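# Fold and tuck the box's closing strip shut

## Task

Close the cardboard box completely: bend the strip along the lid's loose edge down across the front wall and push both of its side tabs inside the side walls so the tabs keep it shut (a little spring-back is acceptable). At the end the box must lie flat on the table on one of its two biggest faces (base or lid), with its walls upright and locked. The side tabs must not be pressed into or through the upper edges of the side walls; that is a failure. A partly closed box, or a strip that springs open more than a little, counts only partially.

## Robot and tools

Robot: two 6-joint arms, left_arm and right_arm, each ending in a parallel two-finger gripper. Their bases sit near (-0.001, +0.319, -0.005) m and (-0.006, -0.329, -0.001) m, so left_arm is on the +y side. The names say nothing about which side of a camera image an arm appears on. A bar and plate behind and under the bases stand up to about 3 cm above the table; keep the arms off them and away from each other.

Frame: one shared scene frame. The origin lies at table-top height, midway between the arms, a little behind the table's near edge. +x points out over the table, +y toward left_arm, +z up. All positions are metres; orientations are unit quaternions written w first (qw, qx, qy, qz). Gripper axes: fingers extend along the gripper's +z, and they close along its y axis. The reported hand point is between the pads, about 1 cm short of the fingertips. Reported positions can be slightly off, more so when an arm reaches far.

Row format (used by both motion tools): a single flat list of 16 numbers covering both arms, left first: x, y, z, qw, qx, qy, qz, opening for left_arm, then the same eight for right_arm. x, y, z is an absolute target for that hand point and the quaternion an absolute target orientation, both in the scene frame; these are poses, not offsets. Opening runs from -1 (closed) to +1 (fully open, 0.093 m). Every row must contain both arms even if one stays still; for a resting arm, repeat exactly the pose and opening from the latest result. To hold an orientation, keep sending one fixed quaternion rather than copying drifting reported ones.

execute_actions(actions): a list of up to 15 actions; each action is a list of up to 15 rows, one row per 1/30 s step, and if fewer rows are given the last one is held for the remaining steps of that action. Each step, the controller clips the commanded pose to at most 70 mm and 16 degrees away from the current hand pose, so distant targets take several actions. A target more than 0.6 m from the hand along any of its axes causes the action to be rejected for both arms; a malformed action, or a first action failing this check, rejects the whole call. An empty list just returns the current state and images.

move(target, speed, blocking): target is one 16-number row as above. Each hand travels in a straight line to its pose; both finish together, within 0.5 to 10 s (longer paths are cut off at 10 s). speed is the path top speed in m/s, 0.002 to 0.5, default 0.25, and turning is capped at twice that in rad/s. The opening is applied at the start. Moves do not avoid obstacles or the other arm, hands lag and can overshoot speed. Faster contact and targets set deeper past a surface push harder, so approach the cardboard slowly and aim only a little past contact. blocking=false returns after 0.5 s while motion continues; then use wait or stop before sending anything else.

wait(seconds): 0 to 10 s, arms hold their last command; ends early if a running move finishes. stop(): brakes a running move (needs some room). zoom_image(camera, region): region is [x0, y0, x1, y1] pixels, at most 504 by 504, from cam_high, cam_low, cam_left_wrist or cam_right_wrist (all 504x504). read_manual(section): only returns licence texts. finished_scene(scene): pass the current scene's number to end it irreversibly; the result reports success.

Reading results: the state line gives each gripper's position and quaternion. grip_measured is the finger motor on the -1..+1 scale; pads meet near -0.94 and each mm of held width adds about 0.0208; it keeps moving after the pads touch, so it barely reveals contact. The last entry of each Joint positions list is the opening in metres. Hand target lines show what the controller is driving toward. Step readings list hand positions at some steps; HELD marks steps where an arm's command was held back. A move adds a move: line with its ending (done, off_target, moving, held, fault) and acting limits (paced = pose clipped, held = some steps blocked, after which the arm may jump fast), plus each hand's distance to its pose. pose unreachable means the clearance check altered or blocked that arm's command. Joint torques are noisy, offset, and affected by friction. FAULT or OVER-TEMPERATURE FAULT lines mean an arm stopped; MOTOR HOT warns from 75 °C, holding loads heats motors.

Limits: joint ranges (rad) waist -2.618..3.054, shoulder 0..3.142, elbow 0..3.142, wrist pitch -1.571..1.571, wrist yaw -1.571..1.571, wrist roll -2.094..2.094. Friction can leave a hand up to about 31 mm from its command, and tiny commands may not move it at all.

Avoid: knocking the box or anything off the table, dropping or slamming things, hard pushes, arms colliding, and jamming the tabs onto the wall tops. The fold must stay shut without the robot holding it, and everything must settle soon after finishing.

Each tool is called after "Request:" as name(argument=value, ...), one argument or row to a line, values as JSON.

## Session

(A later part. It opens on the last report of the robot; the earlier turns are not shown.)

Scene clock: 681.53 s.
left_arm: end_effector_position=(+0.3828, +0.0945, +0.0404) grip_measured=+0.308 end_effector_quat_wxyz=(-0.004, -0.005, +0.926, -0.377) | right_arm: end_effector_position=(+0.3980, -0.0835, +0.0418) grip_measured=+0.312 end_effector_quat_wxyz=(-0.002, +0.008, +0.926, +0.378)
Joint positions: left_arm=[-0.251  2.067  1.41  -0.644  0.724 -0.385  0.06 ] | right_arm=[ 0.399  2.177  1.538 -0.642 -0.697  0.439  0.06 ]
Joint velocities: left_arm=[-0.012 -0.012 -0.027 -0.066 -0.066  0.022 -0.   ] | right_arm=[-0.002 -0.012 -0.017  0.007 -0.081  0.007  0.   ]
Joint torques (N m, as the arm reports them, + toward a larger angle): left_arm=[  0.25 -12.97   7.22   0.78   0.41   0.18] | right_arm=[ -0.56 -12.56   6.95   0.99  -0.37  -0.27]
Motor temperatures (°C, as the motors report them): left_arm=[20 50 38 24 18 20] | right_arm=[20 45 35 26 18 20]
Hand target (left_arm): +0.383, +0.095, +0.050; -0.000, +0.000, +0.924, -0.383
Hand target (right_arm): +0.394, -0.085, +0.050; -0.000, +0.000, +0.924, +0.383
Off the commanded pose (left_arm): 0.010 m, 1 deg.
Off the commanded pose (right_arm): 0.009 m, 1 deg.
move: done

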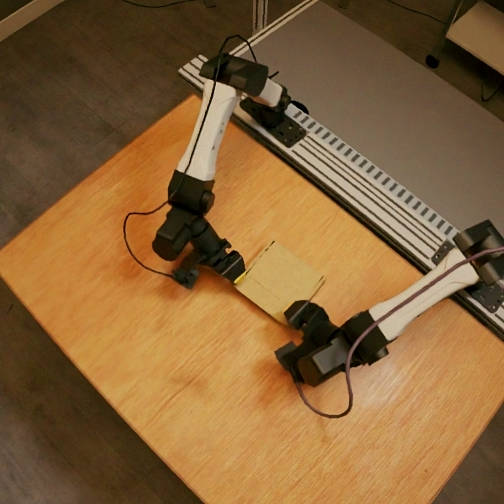

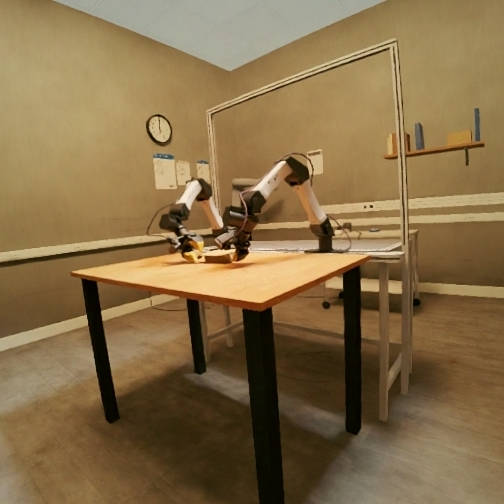

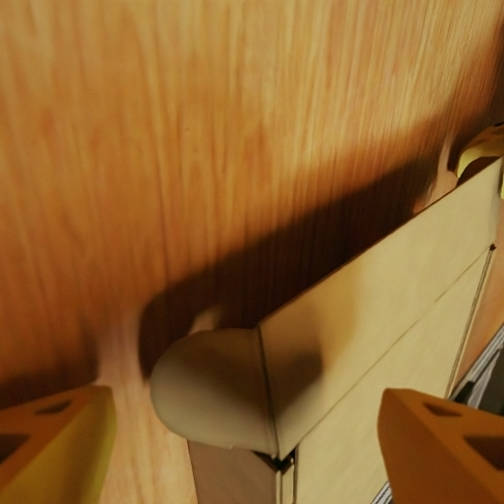

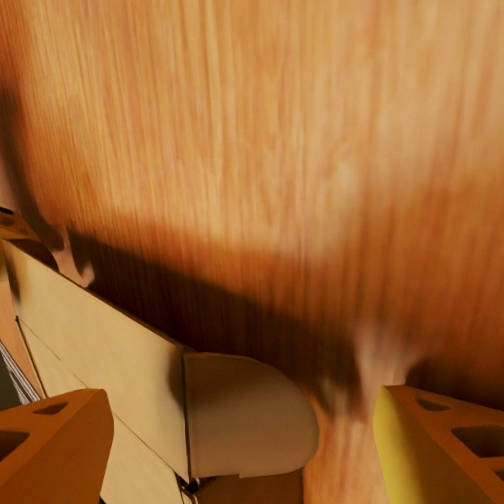

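Request:
move(
  target=[0.375,0.115,0.065,-0.0376,0.1695,0.9615,-0.2131,0.10,0.385,-0.085,0.095,0,0,0.924,0.383,-1],
  speed=0.08,
)

Request:
move(
  target=[0.375,0.115,0.052,-0.0376,0.1695,0.9615,-0.2131,0.10,0.325,-0.035,0.085,0,0,0.924,0.383,-1],
  speed=0.08,
)

Request:
move(
  target=[0.375,0.115,0.052,-0.0376,0.1695,0.9615,-0.2131,0.10,0.325,-0.035,0.055,0,0,0.924,0.383,-1],
  speed=0.03,
)

Scene clock: 773.50 s.
left_arm: end_effector_position=(+0.3735, +0.1187, +0.0593) grip_measured=+0.102 end_effector_quat_wxyz=(-0.042, +0.161, +0.962, -0.216) | right_arm: end_effector_position=(+0.3834, -0.0894, +0.0810) grip_measured=-1.000 end_effector_quat_wxyz=(-0.009, +0.009, +0.926, +0.376)
Joint positions: left_arm=[-0.301  2.166  1.785 -1.19   0.429  0.006  0.05 ] | right_arm=[ 0.399  2.081  1.552 -0.771 -0.698  0.435  0.   ]
Joint velocities: left_arm=[ 0.002  0.007 -0.012 -0.022 -0.051 -0.022  0.   ] | right_arm=[ 0.002 -0.007 -0.017 -0.051 -0.022  0.037  0.   ]
Joint torques (N m, as the arm reports them, + toward a larger angle): left_arm=[ -0.88 -11.8    9.44   0.22   0.15   0.14] | right_arm=[  0.28 -11.52  10.36   0.92  -0.35  -0.2 ]
Motor temperatures (°C, as the motors report them): left_arm=[20 59 36 23 18 20] | right_arm=[19 61 32 24 18 20]
Hand target (left_arm): +0.375, +0.115, +0.065; -0.038, +0.171, +0.961, -0.213
Hand target (right_arm): +0.384, -0.085, +0.095; +0.000, -0.000, +0.924, +0.383
Off the commanded pose (left_arm): 0.007 m, 1 deg.
Off the commanded pose (right_arm): 0.015 m, 2 deg.
move: off_target (right_arm)

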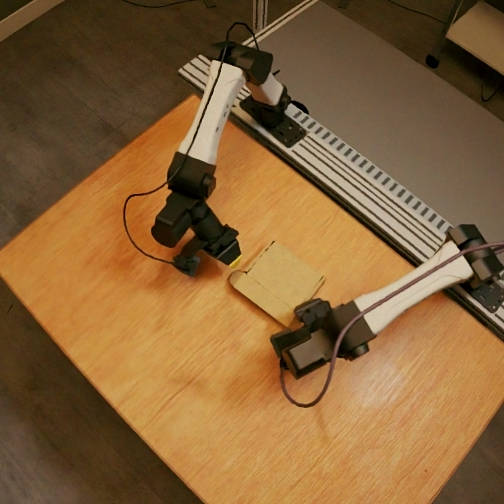

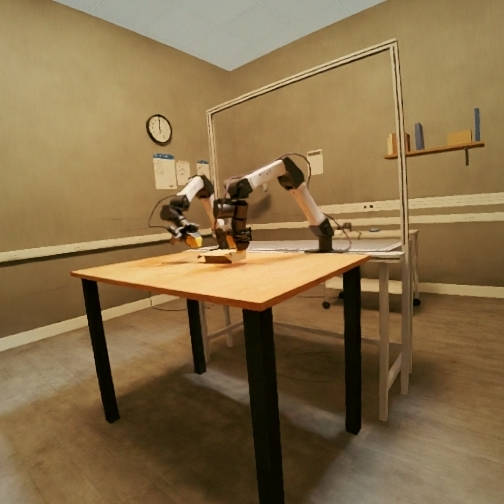

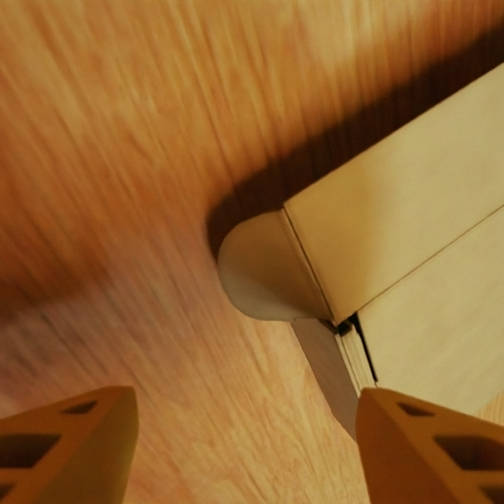

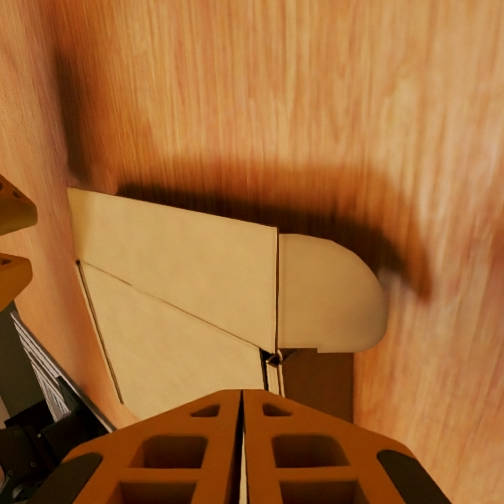

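Scene clock: 774.97 s.
left_arm: end_effector_position=(+0.3762, +0.1181, +0.0592) grip_measured=+0.102 end_effector_quat_wxyz=(-0.036, +0.162, +0.962, -0.216) | right_arm: end_effector_position=(+0.3258, -0.0389, +0.0793) grip_measured=-1.000 end_effector_quat_wxyz=(-0.010, +0.003, +0.926, +0.378)
Joint positions: left_arm=[-0.301  2.166  1.785 -1.177  0.428  0.006  0.05 ] | right_arm=[ 0.572  1.941  1.317 -0.548 -0.646  0.632  0.   ]
Joint velocities: left_arm=[-0.002  0.002  0.002 -0.007 -0.007  0.022 -0.   ] | right_arm=[-0.007  0.002 -0.007  0.066  0.007 -0.081  0.   ]
Joint torques (N m, as the arm reports them, + toward a larger angle): left_arm=[ -0.9  -11.26   5.86   0.63   0.16   0.12] | right_arm=[  0.33 -10.52   7.09   1.49  -0.22  -0.11]
Motor temperatures (°C, as the motors report them): left_arm=[20 59 36 23 18 20] | right_arm=[19 61 32 24 18 20]
Hand target (left_arm): +0.375, +0.115, +0.052; -0.038, +0.169, +0.961, -0.213
Hand target (right_arm): +0.325, -0.036, +0.084; +0.000, +0.000, +0.924, +0.382
Off the commanded pose (left_arm): 0.008 m, 1 deg.
Off the commanded pose (right_arm): 0.007 m, 1 deg.
move: done

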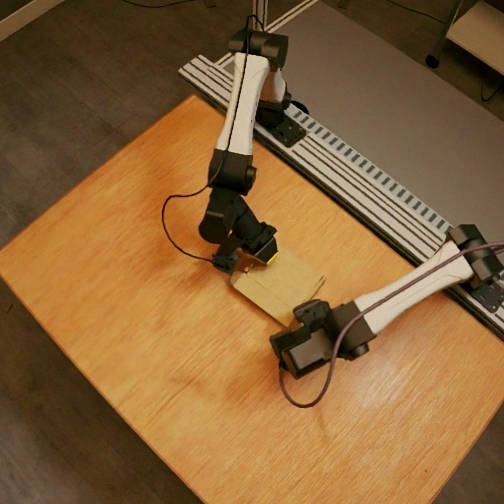

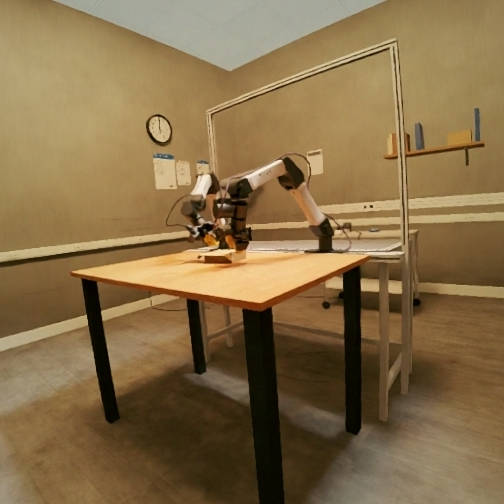

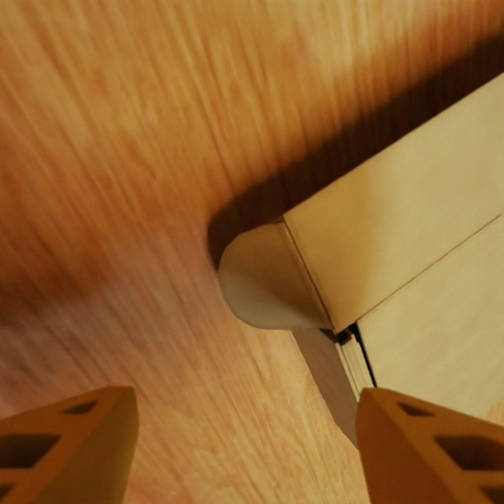

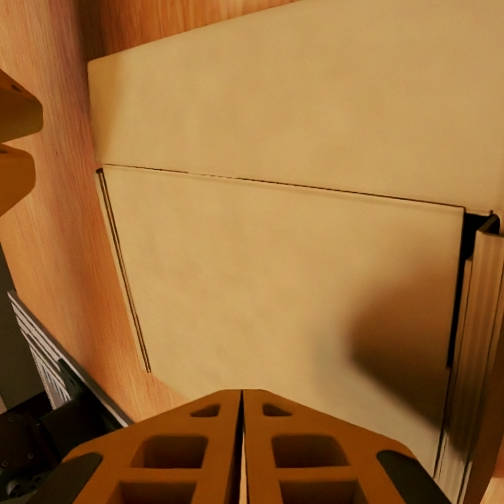

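Scene clock: 776.20 s.
left_arm: end_effector_position=(+0.3762, +0.1181, +0.0592) grip_measured=+0.102 end_effector_quat_wxyz=(-0.036, +0.162, +0.962, -0.216) | right_arm: end_effector_position=(+0.3267, -0.0378, +0.0607) grip_measured=-1.000 end_effector_quat_wxyz=(+0.001, -0.001, +0.924, +0.383)
Joint positions: left_arm=[-0.301  2.166  1.785 -1.177  0.428  0.006  0.05 ] | right_arm=[ 0.572  1.96   1.255 -0.441 -0.646  0.633  0.   ]
Joint velocities: left_arm=[-0.002 -0.012  0.002 -0.022 -0.095 -0.022 -0.001] | right_arm=[-0.002 -0.017  0.002  0.037  0.022  0.037  0.   ]
Joint torques (N m, as the arm reports them, + toward a larger angle): left_arm=[ -0.85 -11.3    5.9    0.62   0.15   0.12] | right_arm=[ 0.35 -8.43  7.03  1.54 -0.21 -0.12]
Motor temperatures (°C, as the motors report them): left_arm=[20 59 36 23 18 20] | right_arm=[19 60 32 24 18 20]
Hand target (left_arm): +0.375, +0.115, +0.052; -0.038, +0.170, +0.961, -0.213
Hand target (right_arm): +0.325, -0.035, +0.055; -0.000, -0.000, +0.924, +0.383
Off the commanded pose (left_arm): 0.008 m, 1 deg.
Off the commanded pose (right_arm): 0.007 m, 0 deg.
move: done

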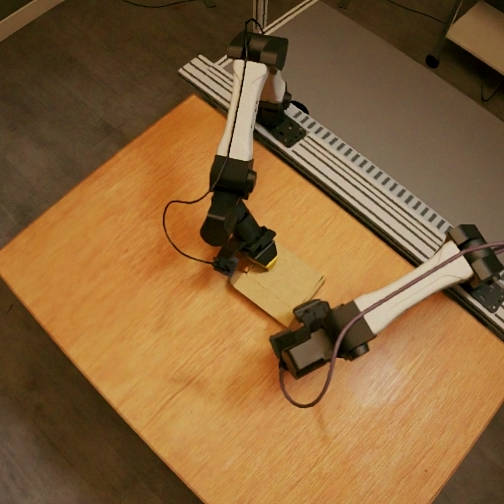

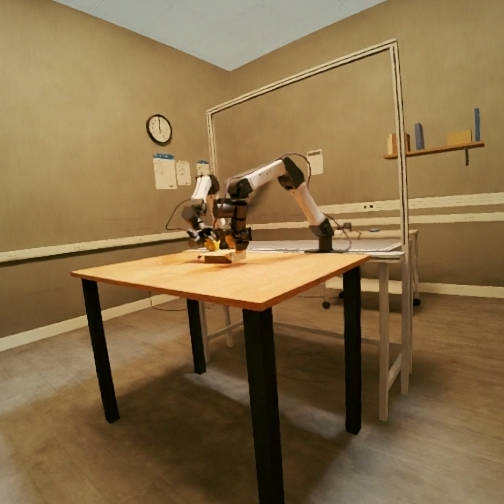

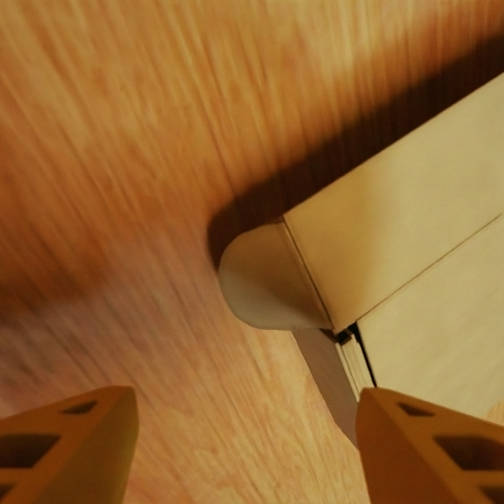

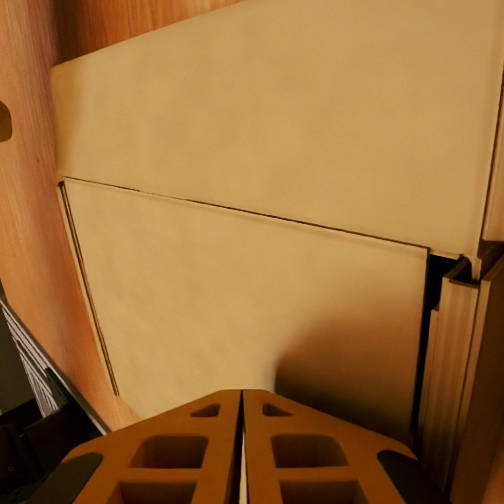

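Request:
zoom_image(
  camera="cam_right_wrist",
  region=[390,200,504,330],
)

Request:
move(
  target=[0.372,0.105,0.040,-0.0376,0.1695,0.9615,-0.2131,0.10,0.325,-0.035,0.045,0,0,0.924,0.383,-1],
  speed=0.03,
)

Region (390, 200, 504, 330) of cam_right_wrist's 504x504 image, scaled by 3.877, with more detail than that image has; it fills the left 442 columns of this view, and the rest is white.

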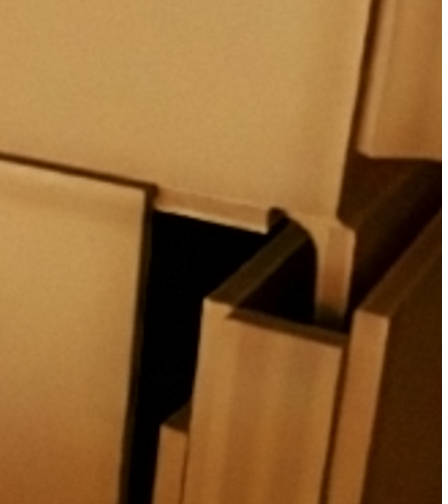

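Scene clock: 780.57 s.
left_arm: end_effector_position=(+0.3751, +0.1072, +0.0461) grip_measured=+0.102 end_effector_quat_wxyz=(-0.035, +0.170, +0.961, -0.216) | right_arm: end_effector_position=(+0.3278, -0.0369, +0.0542) grip_measured=-1.000 end_effector_quat_wxyz=(+0.004, -0.002, +0.923, +0.385)
Joint positions: left_arm=[-0.326  2.185  1.762 -1.126  0.427 -0.006  0.05 ] | right_arm=[ 0.572  1.972  1.24  -0.406 -0.647  0.633  0.   ]
Joint velocities: left_arm=[-0.017 -0.002 -0.017  0.037 -0.022 -0.037 -0.001] | right_arm=[ 0.002 -0.007 -0.007 -0.007 -0.051 -0.007  0.   ]
Joint torques (N m, as the arm reports them, + toward a larger angle): left_arm=[ -0.74 -12.25   5.01   0.65   0.15   0.01] | right_arm=[ 0.27 -8.04  6.52  1.53 -0.19 -0.11]
Motor temperatures (°C, as the motors report them): left_arm=[20 59 36 23 18 20] | right_arm=[19 58 32 24 18 20]
Hand target (left_arm): +0.372, +0.105, +0.040; -0.037, +0.170, +0.961, -0.213
Hand target (right_arm): +0.325, -0.035, +0.045; -0.000, -0.000, +0.924, +0.383
Off the commanded pose (left_arm): 0.007 m, 0 deg.
Off the commanded pose (right_arm): 0.010 m, 1 deg.
move: done

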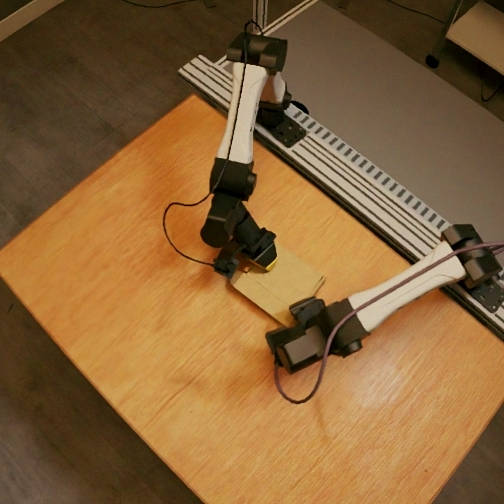

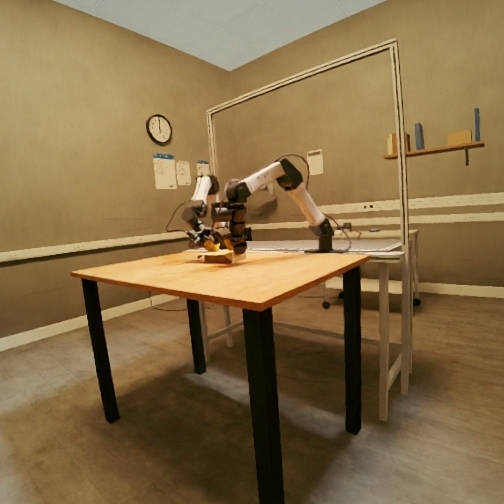

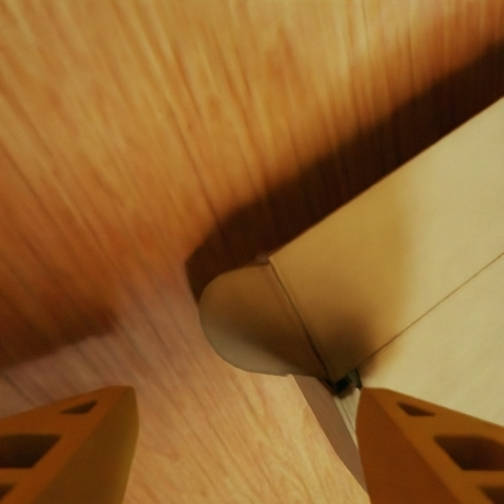

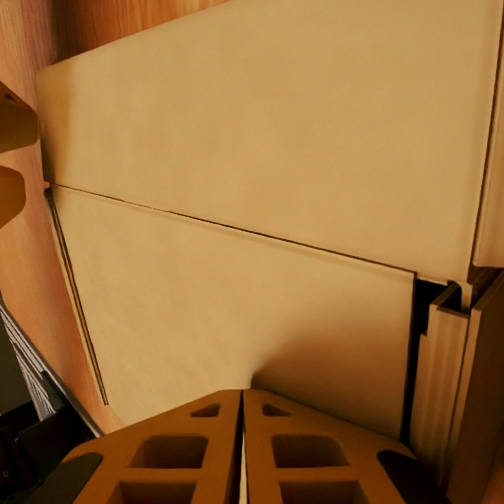

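Request:
move(
  target=[0.369,0.075,0.046,-0.0376,0.1695,0.9615,-0.2131,0.10,0.325,-0.035,0.043,0,0,0.924,0.383,-1],
  speed=0.025,
)

Scene clock: 787.57 s.
left_arm: end_effector_position=(+0.3592, +0.0827, +0.0389) grip_measured=+0.102 end_effector_quat_wxyz=(-0.058, +0.165, +0.962, -0.211) | right_arm: end_effector_position=(+0.3290, -0.0363, +0.0549) grip_measured=-1.000 end_effector_quat_wxyz=(+0.007, -0.003, +0.922, +0.387)
Joint positions: left_arm=[-0.394  2.203  1.762 -1.123  0.426 -0.08   0.05 ] | right_arm=[ 0.572  1.972  1.24  -0.398 -0.647  0.633  0.   ]
Joint velocities: left_arm=[-0.007  0.007 -0.002  0.022 -0.066 -0.007 -0.002] | right_arm=[-0.002  0.002  0.002 -0.037 -0.037 -0.037  0.   ]
Joint torques (N m, as the arm reports them, + toward a larger angle): left_arm=[ -0.76 -12.02   9.82   0.6    0.11   0.04] | right_arm=[ 0.28 -7.77  6.18  1.6  -0.22 -0.1 ]
Motor temperatures (°C, as the motors report them): left_arm=[20 59 36 23 18 20] | right_arm=[19 56 32 25 18 20]
Hand target (left_arm): +0.369, +0.075, +0.046; -0.037, +0.169, +0.961, -0.213
Hand target (right_arm): +0.325, -0.035, +0.043; -0.000, -0.000, +0.924, +0.383
Off the commanded pose (left_arm): 0.014 m, 2 deg.
Off the commanded pose (right_arm): 0.013 m, 1 deg.
move: off_target (left_arm, right_arm)

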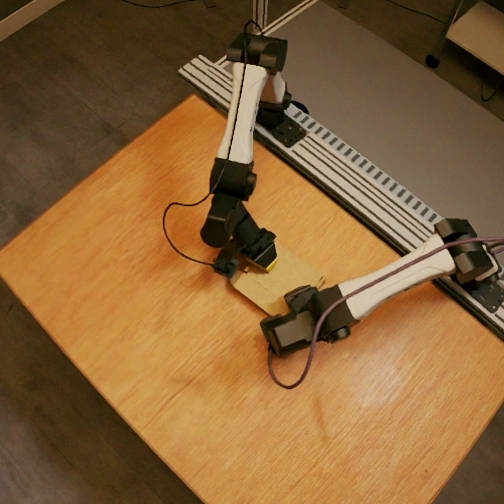

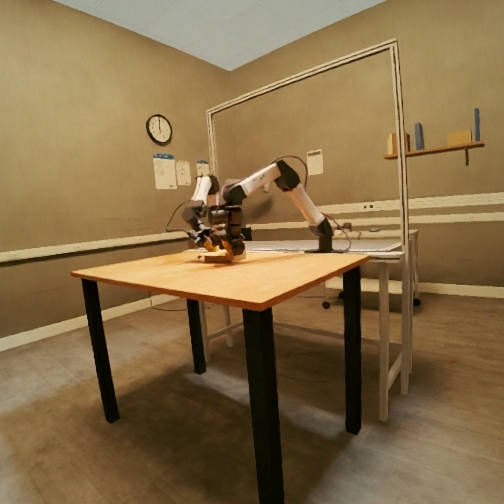

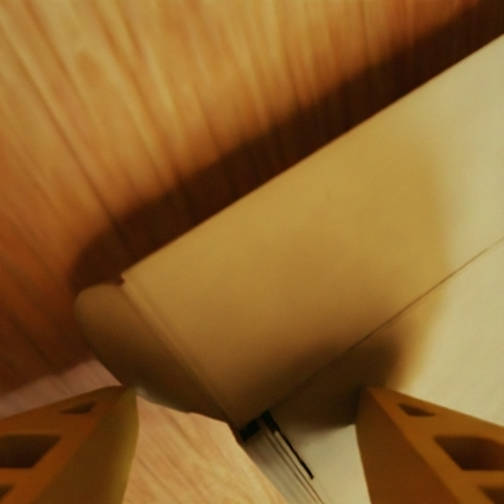

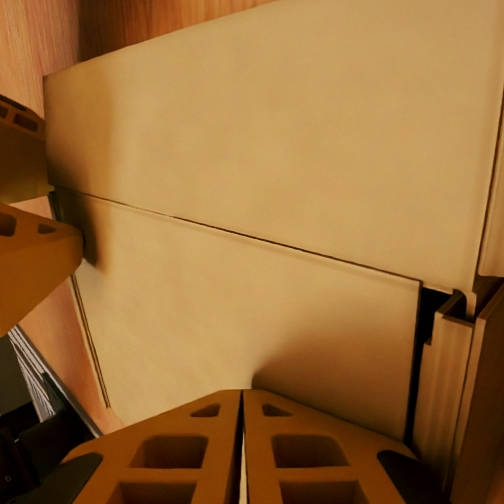

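Request:
move(
  target=[0.385,0.100,0.062,-0.0376,0.1695,0.9615,-0.2131,0.10,0.325,-0.035,0.043,0,0,0.924,0.383,-1],
  speed=0.03,
)

Request:
move(
  target=[0.383,0.078,0.058,-0.0376,0.1695,0.9615,-0.2131,0.10,0.325,-0.035,0.043,0,0,0.924,0.383,-1],
  speed=0.025,
)

Scene clock: 802.40 s.
left_arm: end_effector_position=(+0.3807, +0.0988, +0.0567) grip_measured=+0.102 end_effector_quat_wxyz=(-0.042, +0.166, +0.962, -0.214) | right_arm: end_effector_position=(+0.3293, -0.0361, +0.0550) grip_measured=-1.000 end_effector_quat_wxyz=(+0.008, -0.003, +0.922, +0.387)
Joint positions: left_arm=[-0.341  2.223  1.867 -1.2    0.426 -0.025  0.05 ] | right_arm=[ 0.572  1.972  1.24  -0.396 -0.647  0.633  0.   ]
Joint velocities: left_arm=[ 0.002 -0.002 -0.012 -0.066  0.051 -0.007  0.001] | right_arm=[ 0.002 -0.017 -0.002 -0.066 -0.037 -0.007  0.   ]
Joint torques (N m, as the arm reports them, + toward a larger angle): left_arm=[  0.1  -12.2    9.34   0.32   0.18   0.14] | right_arm=[ 0.26 -7.81  6.19  1.58 -0.21 -0.12]
Motor temperatures (°C, as the motors report them): left_arm=[20 59 37 22 18 20] | right_arm=[19 52 31 25 18 20]
Hand target (left_arm): +0.385, +0.100, +0.062; -0.038, +0.169, +0.962, -0.213
Hand target (right_arm): +0.325, -0.035, +0.043; -0.000, -0.000, +0.924, +0.383
Off the commanded pose (left_arm): 0.007 m, 1 deg.
Off the commanded pose (right_arm): 0.013 m, 1 deg.
move: off_target (right_arm)

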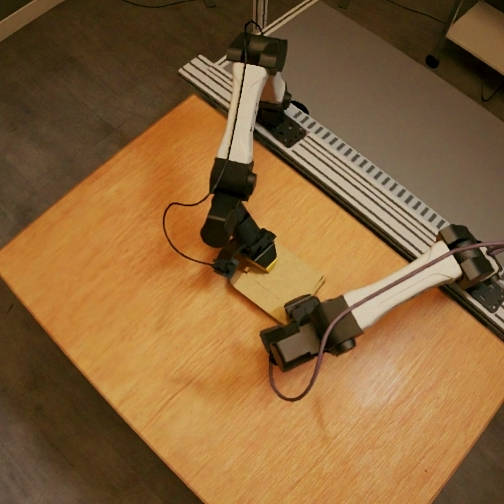

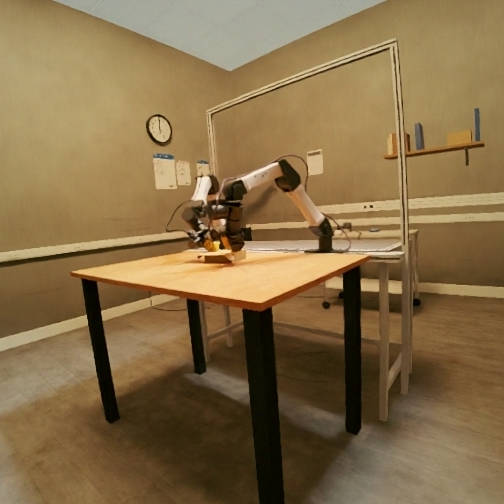

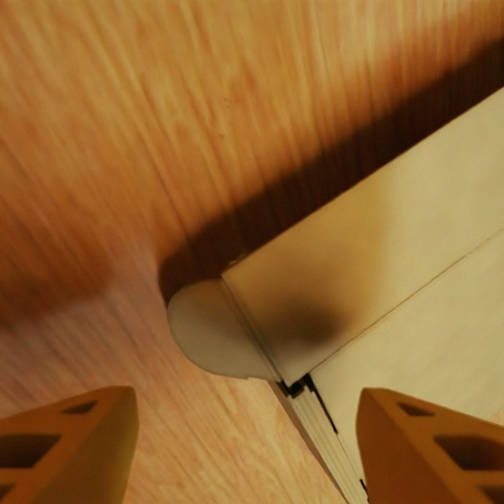

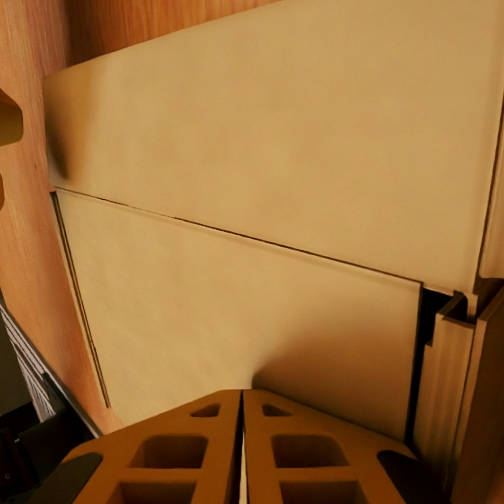

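Scene clock: 803.53 s.
left_arm: end_effector_position=(+0.3775, +0.0839, +0.0527) grip_measured=+0.102 end_effector_quat_wxyz=(-0.049, +0.166, +0.962, -0.213) | right_arm: end_effector_position=(+0.3293, -0.0361, +0.0550) grip_measured=-1.000 end_effector_quat_wxyz=(+0.008, -0.003, +0.922, +0.387)
Joint positions: left_arm=[-0.375  2.248  1.892 -1.2    0.426 -0.06   0.05 ] | right_arm=[ 0.572  1.972  1.24  -0.396 -0.647  0.633  0.   ]
Joint velocities: left_arm=[ 0.002  0.017  0.002  0.051  0.007 -0.051  0.   ] | right_arm=[-0.017 -0.007  0.007  0.022 -0.066 -0.022  0.   ]
Joint torques (N m, as the arm reports them, + toward a larger angle): left_arm=[ -0.82 -12.3    9.45   0.51   0.17   0.02] | right_arm=[ 0.27 -7.77  6.14  1.57 -0.21 -0.12]
Motor temperatures (°C, as the motors report them): left_arm=[20 59 37 22 18 20] | right_arm=[19 52 31 25 18 20]
Hand target (left_arm): +0.383, +0.078, +0.058; -0.037, +0.169, +0.961, -0.213
Hand target (right_arm): +0.325, -0.035, +0.043; -0.000, -0.000, +0.924, +0.383
Off the commanded pose (left_arm): 0.010 m, 1 deg.
Off the commanded pose (right_arm): 0.013 m, 1 deg.
move: off_target (right_arm)

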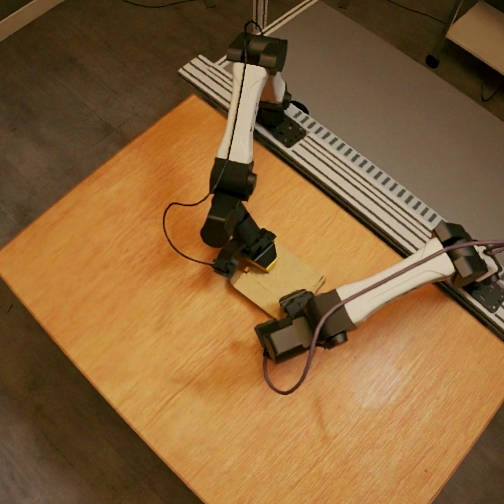

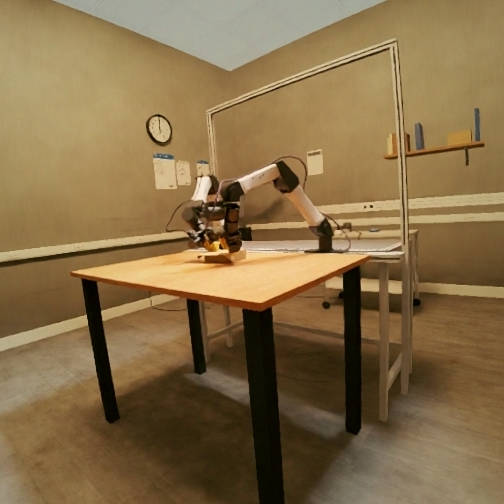

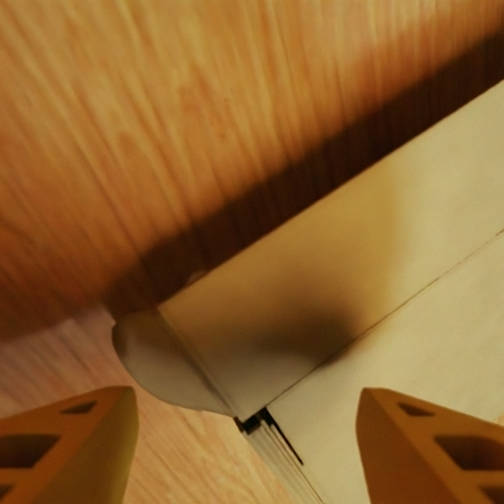

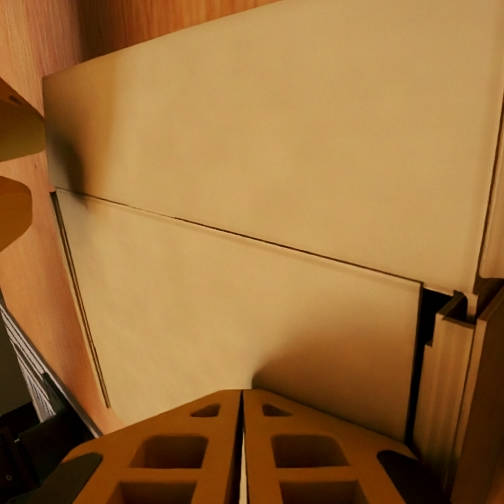

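Request:
move(
  target=[0.383,0.068,0.054,-0.0376,0.1695,0.9615,-0.2131,0.10,0.325,-0.035,0.043,0,0,0.924,0.383,-1],
  speed=0.02,
)

Scene clock: 809.83 s.
left_arm: end_effector_position=(+0.3719, +0.0771, +0.0458) grip_measured=+0.102 end_effector_quat_wxyz=(-0.061, +0.163, +0.962, -0.210) | right_arm: end_effector_position=(+0.3293, -0.0361, +0.0550) grip_measured=-1.000 end_effector_quat_wxyz=(+0.008, -0.003, +0.922, +0.387)
Joint positions: left_arm=[-0.395  2.265  1.892 -1.2    0.424 -0.082  0.05 ] | right_arm=[ 0.572  1.972  1.24  -0.396 -0.647  0.633  0.   ]
Joint velocities: left_arm=[ 0.002 -0.022 -0.007 -0.037 -0.007  0.007 -0.001] | right_arm=[-0.012  0.012  0.002 -0.051 -0.066 -0.037  0.   ]
Joint torques (N m, as the arm reports them, + toward a larger angle): left_arm=[ -0.9  -12.61  10.23   0.6    0.17   0.01] | right_arm=[ 0.27 -7.81  6.14  1.57 -0.2  -0.12]
Motor temperatures (°C, as the motors report them): left_arm=[20 59 38 22 18 20] | right_arm=[19 51 31 25 18 20]
Hand target (left_arm): +0.383, +0.068, +0.054; -0.037, +0.169, +0.961, -0.213
Hand target (right_arm): +0.325, -0.035, +0.043; -0.000, -0.000, +0.924, +0.383
Off the commanded pose (left_arm): 0.017 m, 3 deg.
Off the commanded pose (right_arm): 0.013 m, 1 deg.
move: off_target (left_arm, right_arm)

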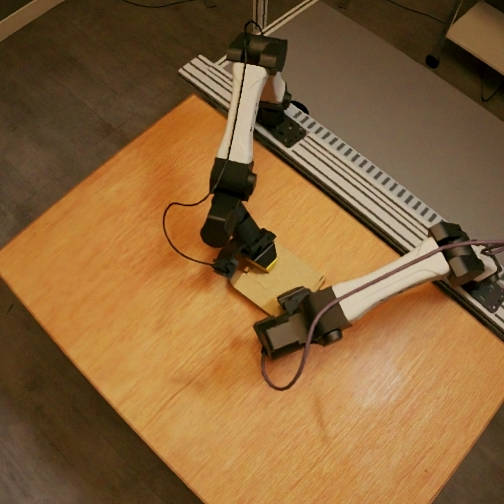

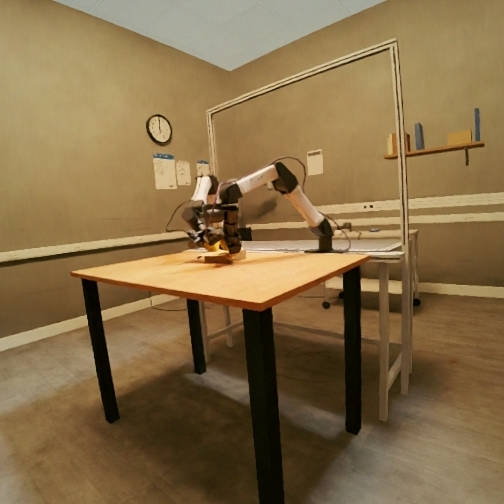

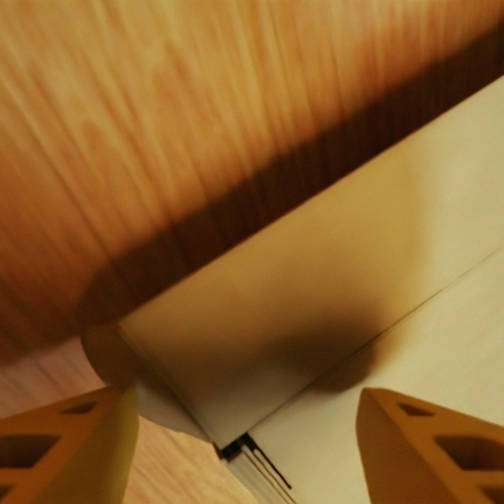

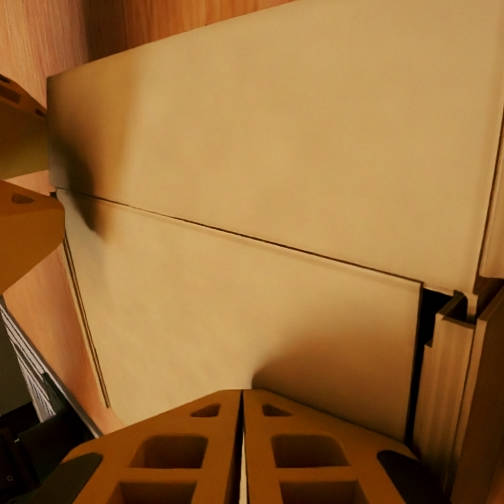

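Request:
move(
  target=[0.385,0.060,0.056,-0.0376,0.1695,0.9615,-0.2131,0.10,0.325,-0.035,0.043,0,0,0.924,0.383,-1],
  speed=0.02,
)

Scene clock: 815.13 s.
left_arm: end_effector_position=(+0.3804, +0.0668, +0.0501) grip_measured=+0.102 end_effector_quat_wxyz=(-0.049, +0.165, +0.962, -0.212) | right_arm: end_effector_position=(+0.3293, -0.0361, +0.0550) grip_measured=-1.000 end_effector_quat_wxyz=(+0.008, -0.003, +0.922, +0.387)
Joint positions: left_arm=[-0.408  2.287  1.947 -1.2    0.423 -0.099  0.05 ] | right_arm=[ 0.572  1.972  1.24  -0.396 -0.647  0.633  0.   ]
Joint velocities: left_arm=[-0.012 -0.017 -0.002  0.066 -0.022 -0.037 -0.001] | right_arm=[-0.012 -0.012 -0.012  0.007  0.051 -0.037  0.   ]
Joint torques (N m, as the arm reports them, + toward a larger angle): left_arm=[ -0.84 -12.68   9.42   0.51   0.16   0.01] | right_arm=[ 0.26 -7.8   6.14  1.57 -0.2  -0.12]
Motor temperatures (°C, as the motors report them): left_arm=[20 59 38 22 18 20] | right_arm=[19 50 31 25 18 20]
Hand target (left_arm): +0.385, +0.060, +0.056; -0.037, +0.169, +0.962, -0.213
Hand target (right_arm): +0.325, -0.035, +0.043; -0.000, -0.000, +0.924, +0.383
Off the commanded pose (left_arm): 0.010 m, 1 deg.
Off the commanded pose (right_arm): 0.013 m, 1 deg.
move: off_target (right_arm)

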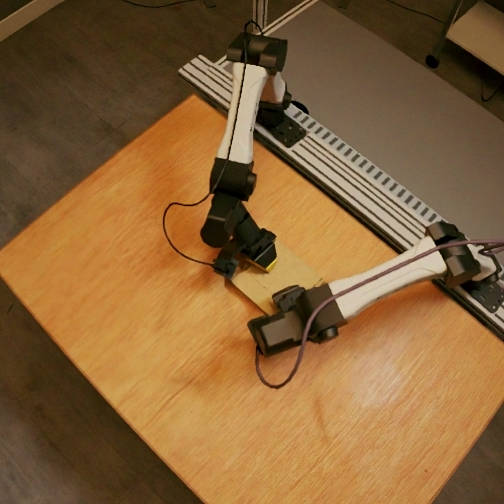

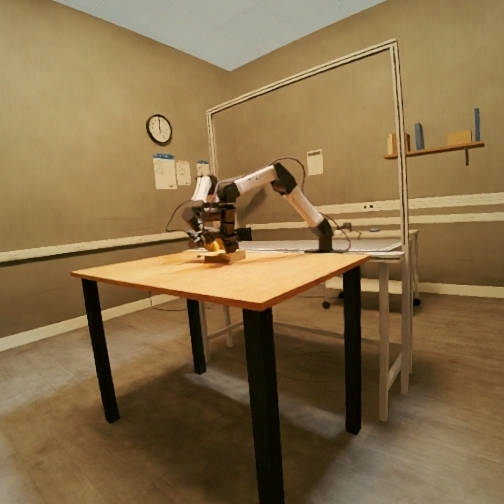

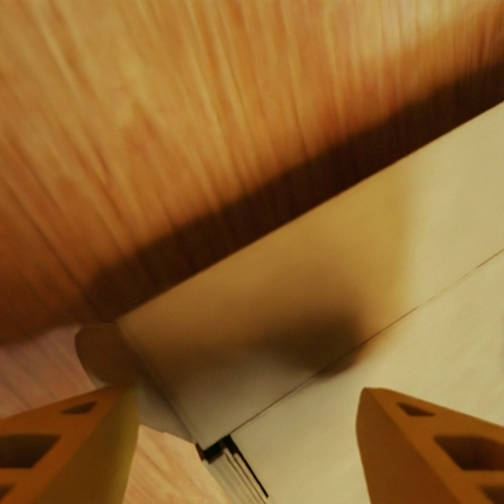

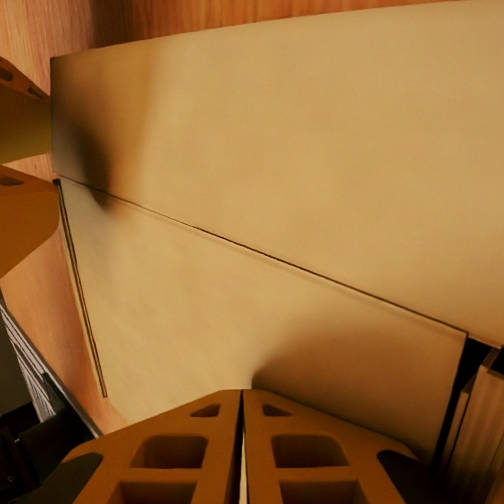

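Request:
move(
  target=[0.380,0.064,0.034,-0.0376,0.1695,0.9615,-0.2131,0.10,0.325,-0.035,0.040,0,0,0.924,0.383,-1],
  speed=0.02,
)

Scene clock: 821.37 s.
left_arm: end_effector_position=(+0.3803, +0.0665, +0.0382) grip_measured=+0.102 end_effector_quat_wxyz=(-0.046, +0.165, +0.962, -0.213) | right_arm: end_effector_position=(+0.3296, -0.0356, +0.0535) grip_measured=-1.000 end_effector_quat_wxyz=(+0.009, -0.004, +0.921, +0.389)
Joint positions: left_arm=[-0.408  2.288  1.9   -1.146  0.424 -0.1    0.05 ] | right_arm=[ 0.572  1.975  1.235 -0.385 -0.649  0.633  0.   ]
Joint velocities: left_arm=[-0.007 -0.007  0.007  0.007  0.022 -0.066  0.001] | right_arm=[ 0.002 -0.002 -0.017 -0.007  0.022  0.037  0.   ]
Joint torques (N m, as the arm reports them, + toward a larger angle): left_arm=[ -0.67 -14.04   4.17   0.9    0.18   0.07] | right_arm=[ 0.22 -7.53  6.16  1.52 -0.2  -0.12]
Motor temperatures (°C, as the motors report them): left_arm=[20 60 38 22 18 20] | right_arm=[19 49 31 25 18 20]
Hand target (left_arm): +0.380, +0.064, +0.034; -0.038, +0.170, +0.961, -0.213
Hand target (right_arm): +0.325, -0.035, +0.040; -0.000, -0.000, +0.924, +0.383
Off the commanded pose (left_arm): 0.005 m, 1 deg.
Off the commanded pose (right_arm): 0.014 m, 1 deg.
move: off_target (right_arm)

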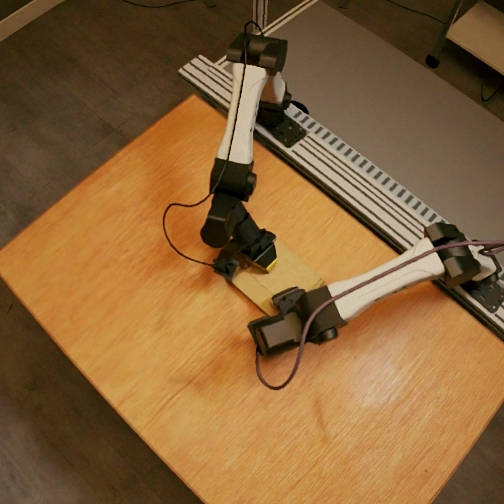

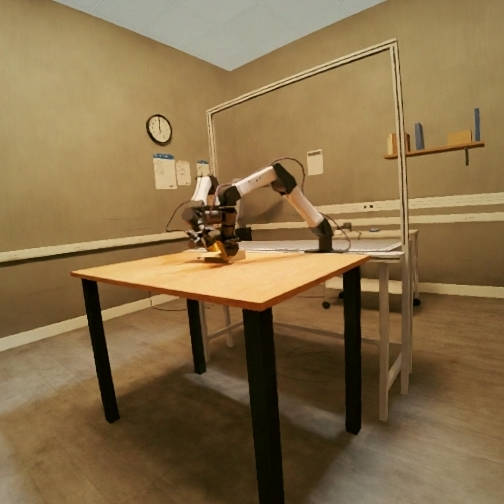

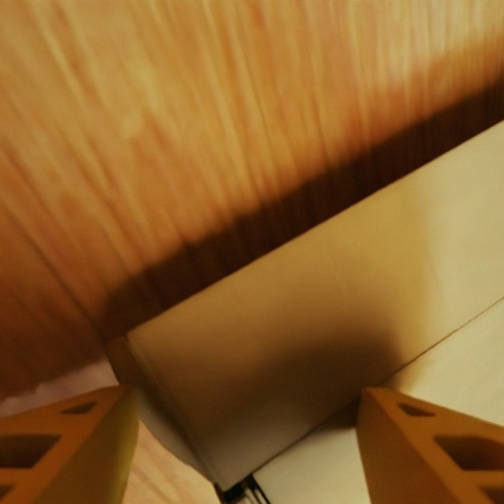

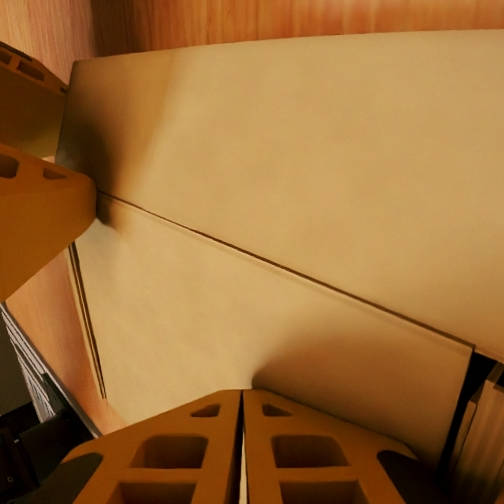

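Request:
move(
  target=[0.380,0.064,0.034,-0.0376,0.1695,0.9615,-0.2131,-0.06,0.325,-0.035,0.040,0,0,0.924,0.383,-1],
  speed=0.02,
)

Request:
zoom_image(
  camera="cam_left_wrist",
  region=[60,300,360,504],
)

Scene clock: 827.90 s.
left_arm: end_effector_position=(+0.3799, +0.0652, +0.0395) grip_measured=-0.057 end_effector_quat_wxyz=(-0.047, +0.165, +0.961, -0.219) | right_arm: end_effector_position=(+0.3297, -0.0355, +0.0536) grip_measured=-1.000 end_effector_quat_wxyz=(+0.009, -0.005, +0.921, +0.389)
Joint positions: left_arm=[-0.408  2.287  1.9   -1.145  0.435 -0.1    0.042] | right_arm=[ 0.572  1.975  1.235 -0.383 -0.649  0.633  0.   ]
Joint velocities: left_arm=[-0.002  0.007 -0.002 -0.022 -0.051 -0.037  0.002] | right_arm=[-0.007 -0.012 -0.012  0.037 -0.051 -0.022  0.   ]
Joint torques (N m, as the arm reports them, + toward a larger angle): left_arm=[ -0.72 -13.78   4.34   0.9    0.07   0.05] | right_arm=[ 0.25 -7.62  6.13  1.56 -0.18 -0.12]
Motor temperatures (°C, as the motors report them): left_arm=[20 61 37 22 18 20] | right_arm=[19 48 31 25 18 20]
Hand target (left_arm): +0.380, +0.064, +0.034; -0.038, +0.170, +0.961, -0.213
Hand target (right_arm): +0.325, -0.035, +0.040; -0.000, -0.000, +0.924, +0.383
Off the commanded pose (left_arm): 0.006 m, 1 deg.
Off the commanded pose (right_arm): 0.014 m, 1 deg.
move: off_target (right_arm)

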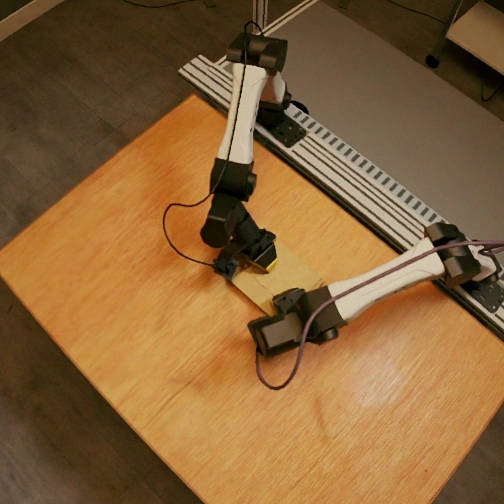

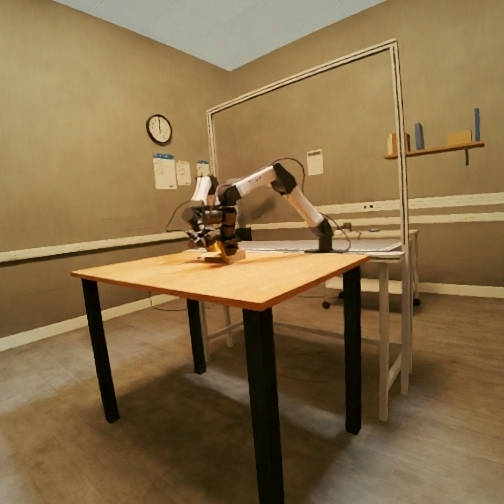

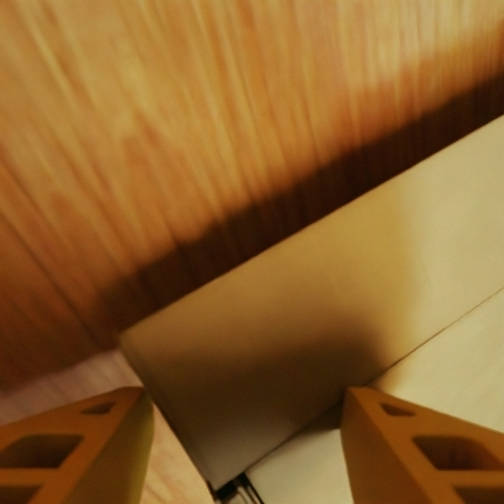

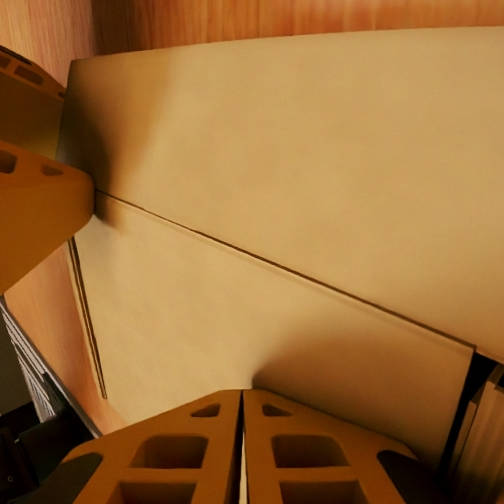

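Region (60, 300, 360, 504) of cam_left_wrist's 504x504 image, scaled by 1.680, with more detail than that image has; it fills the top 343 rows of this view, and the rest is white.

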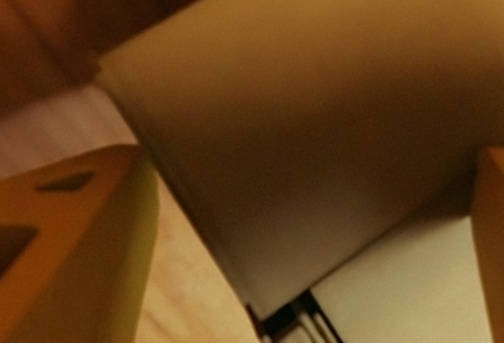

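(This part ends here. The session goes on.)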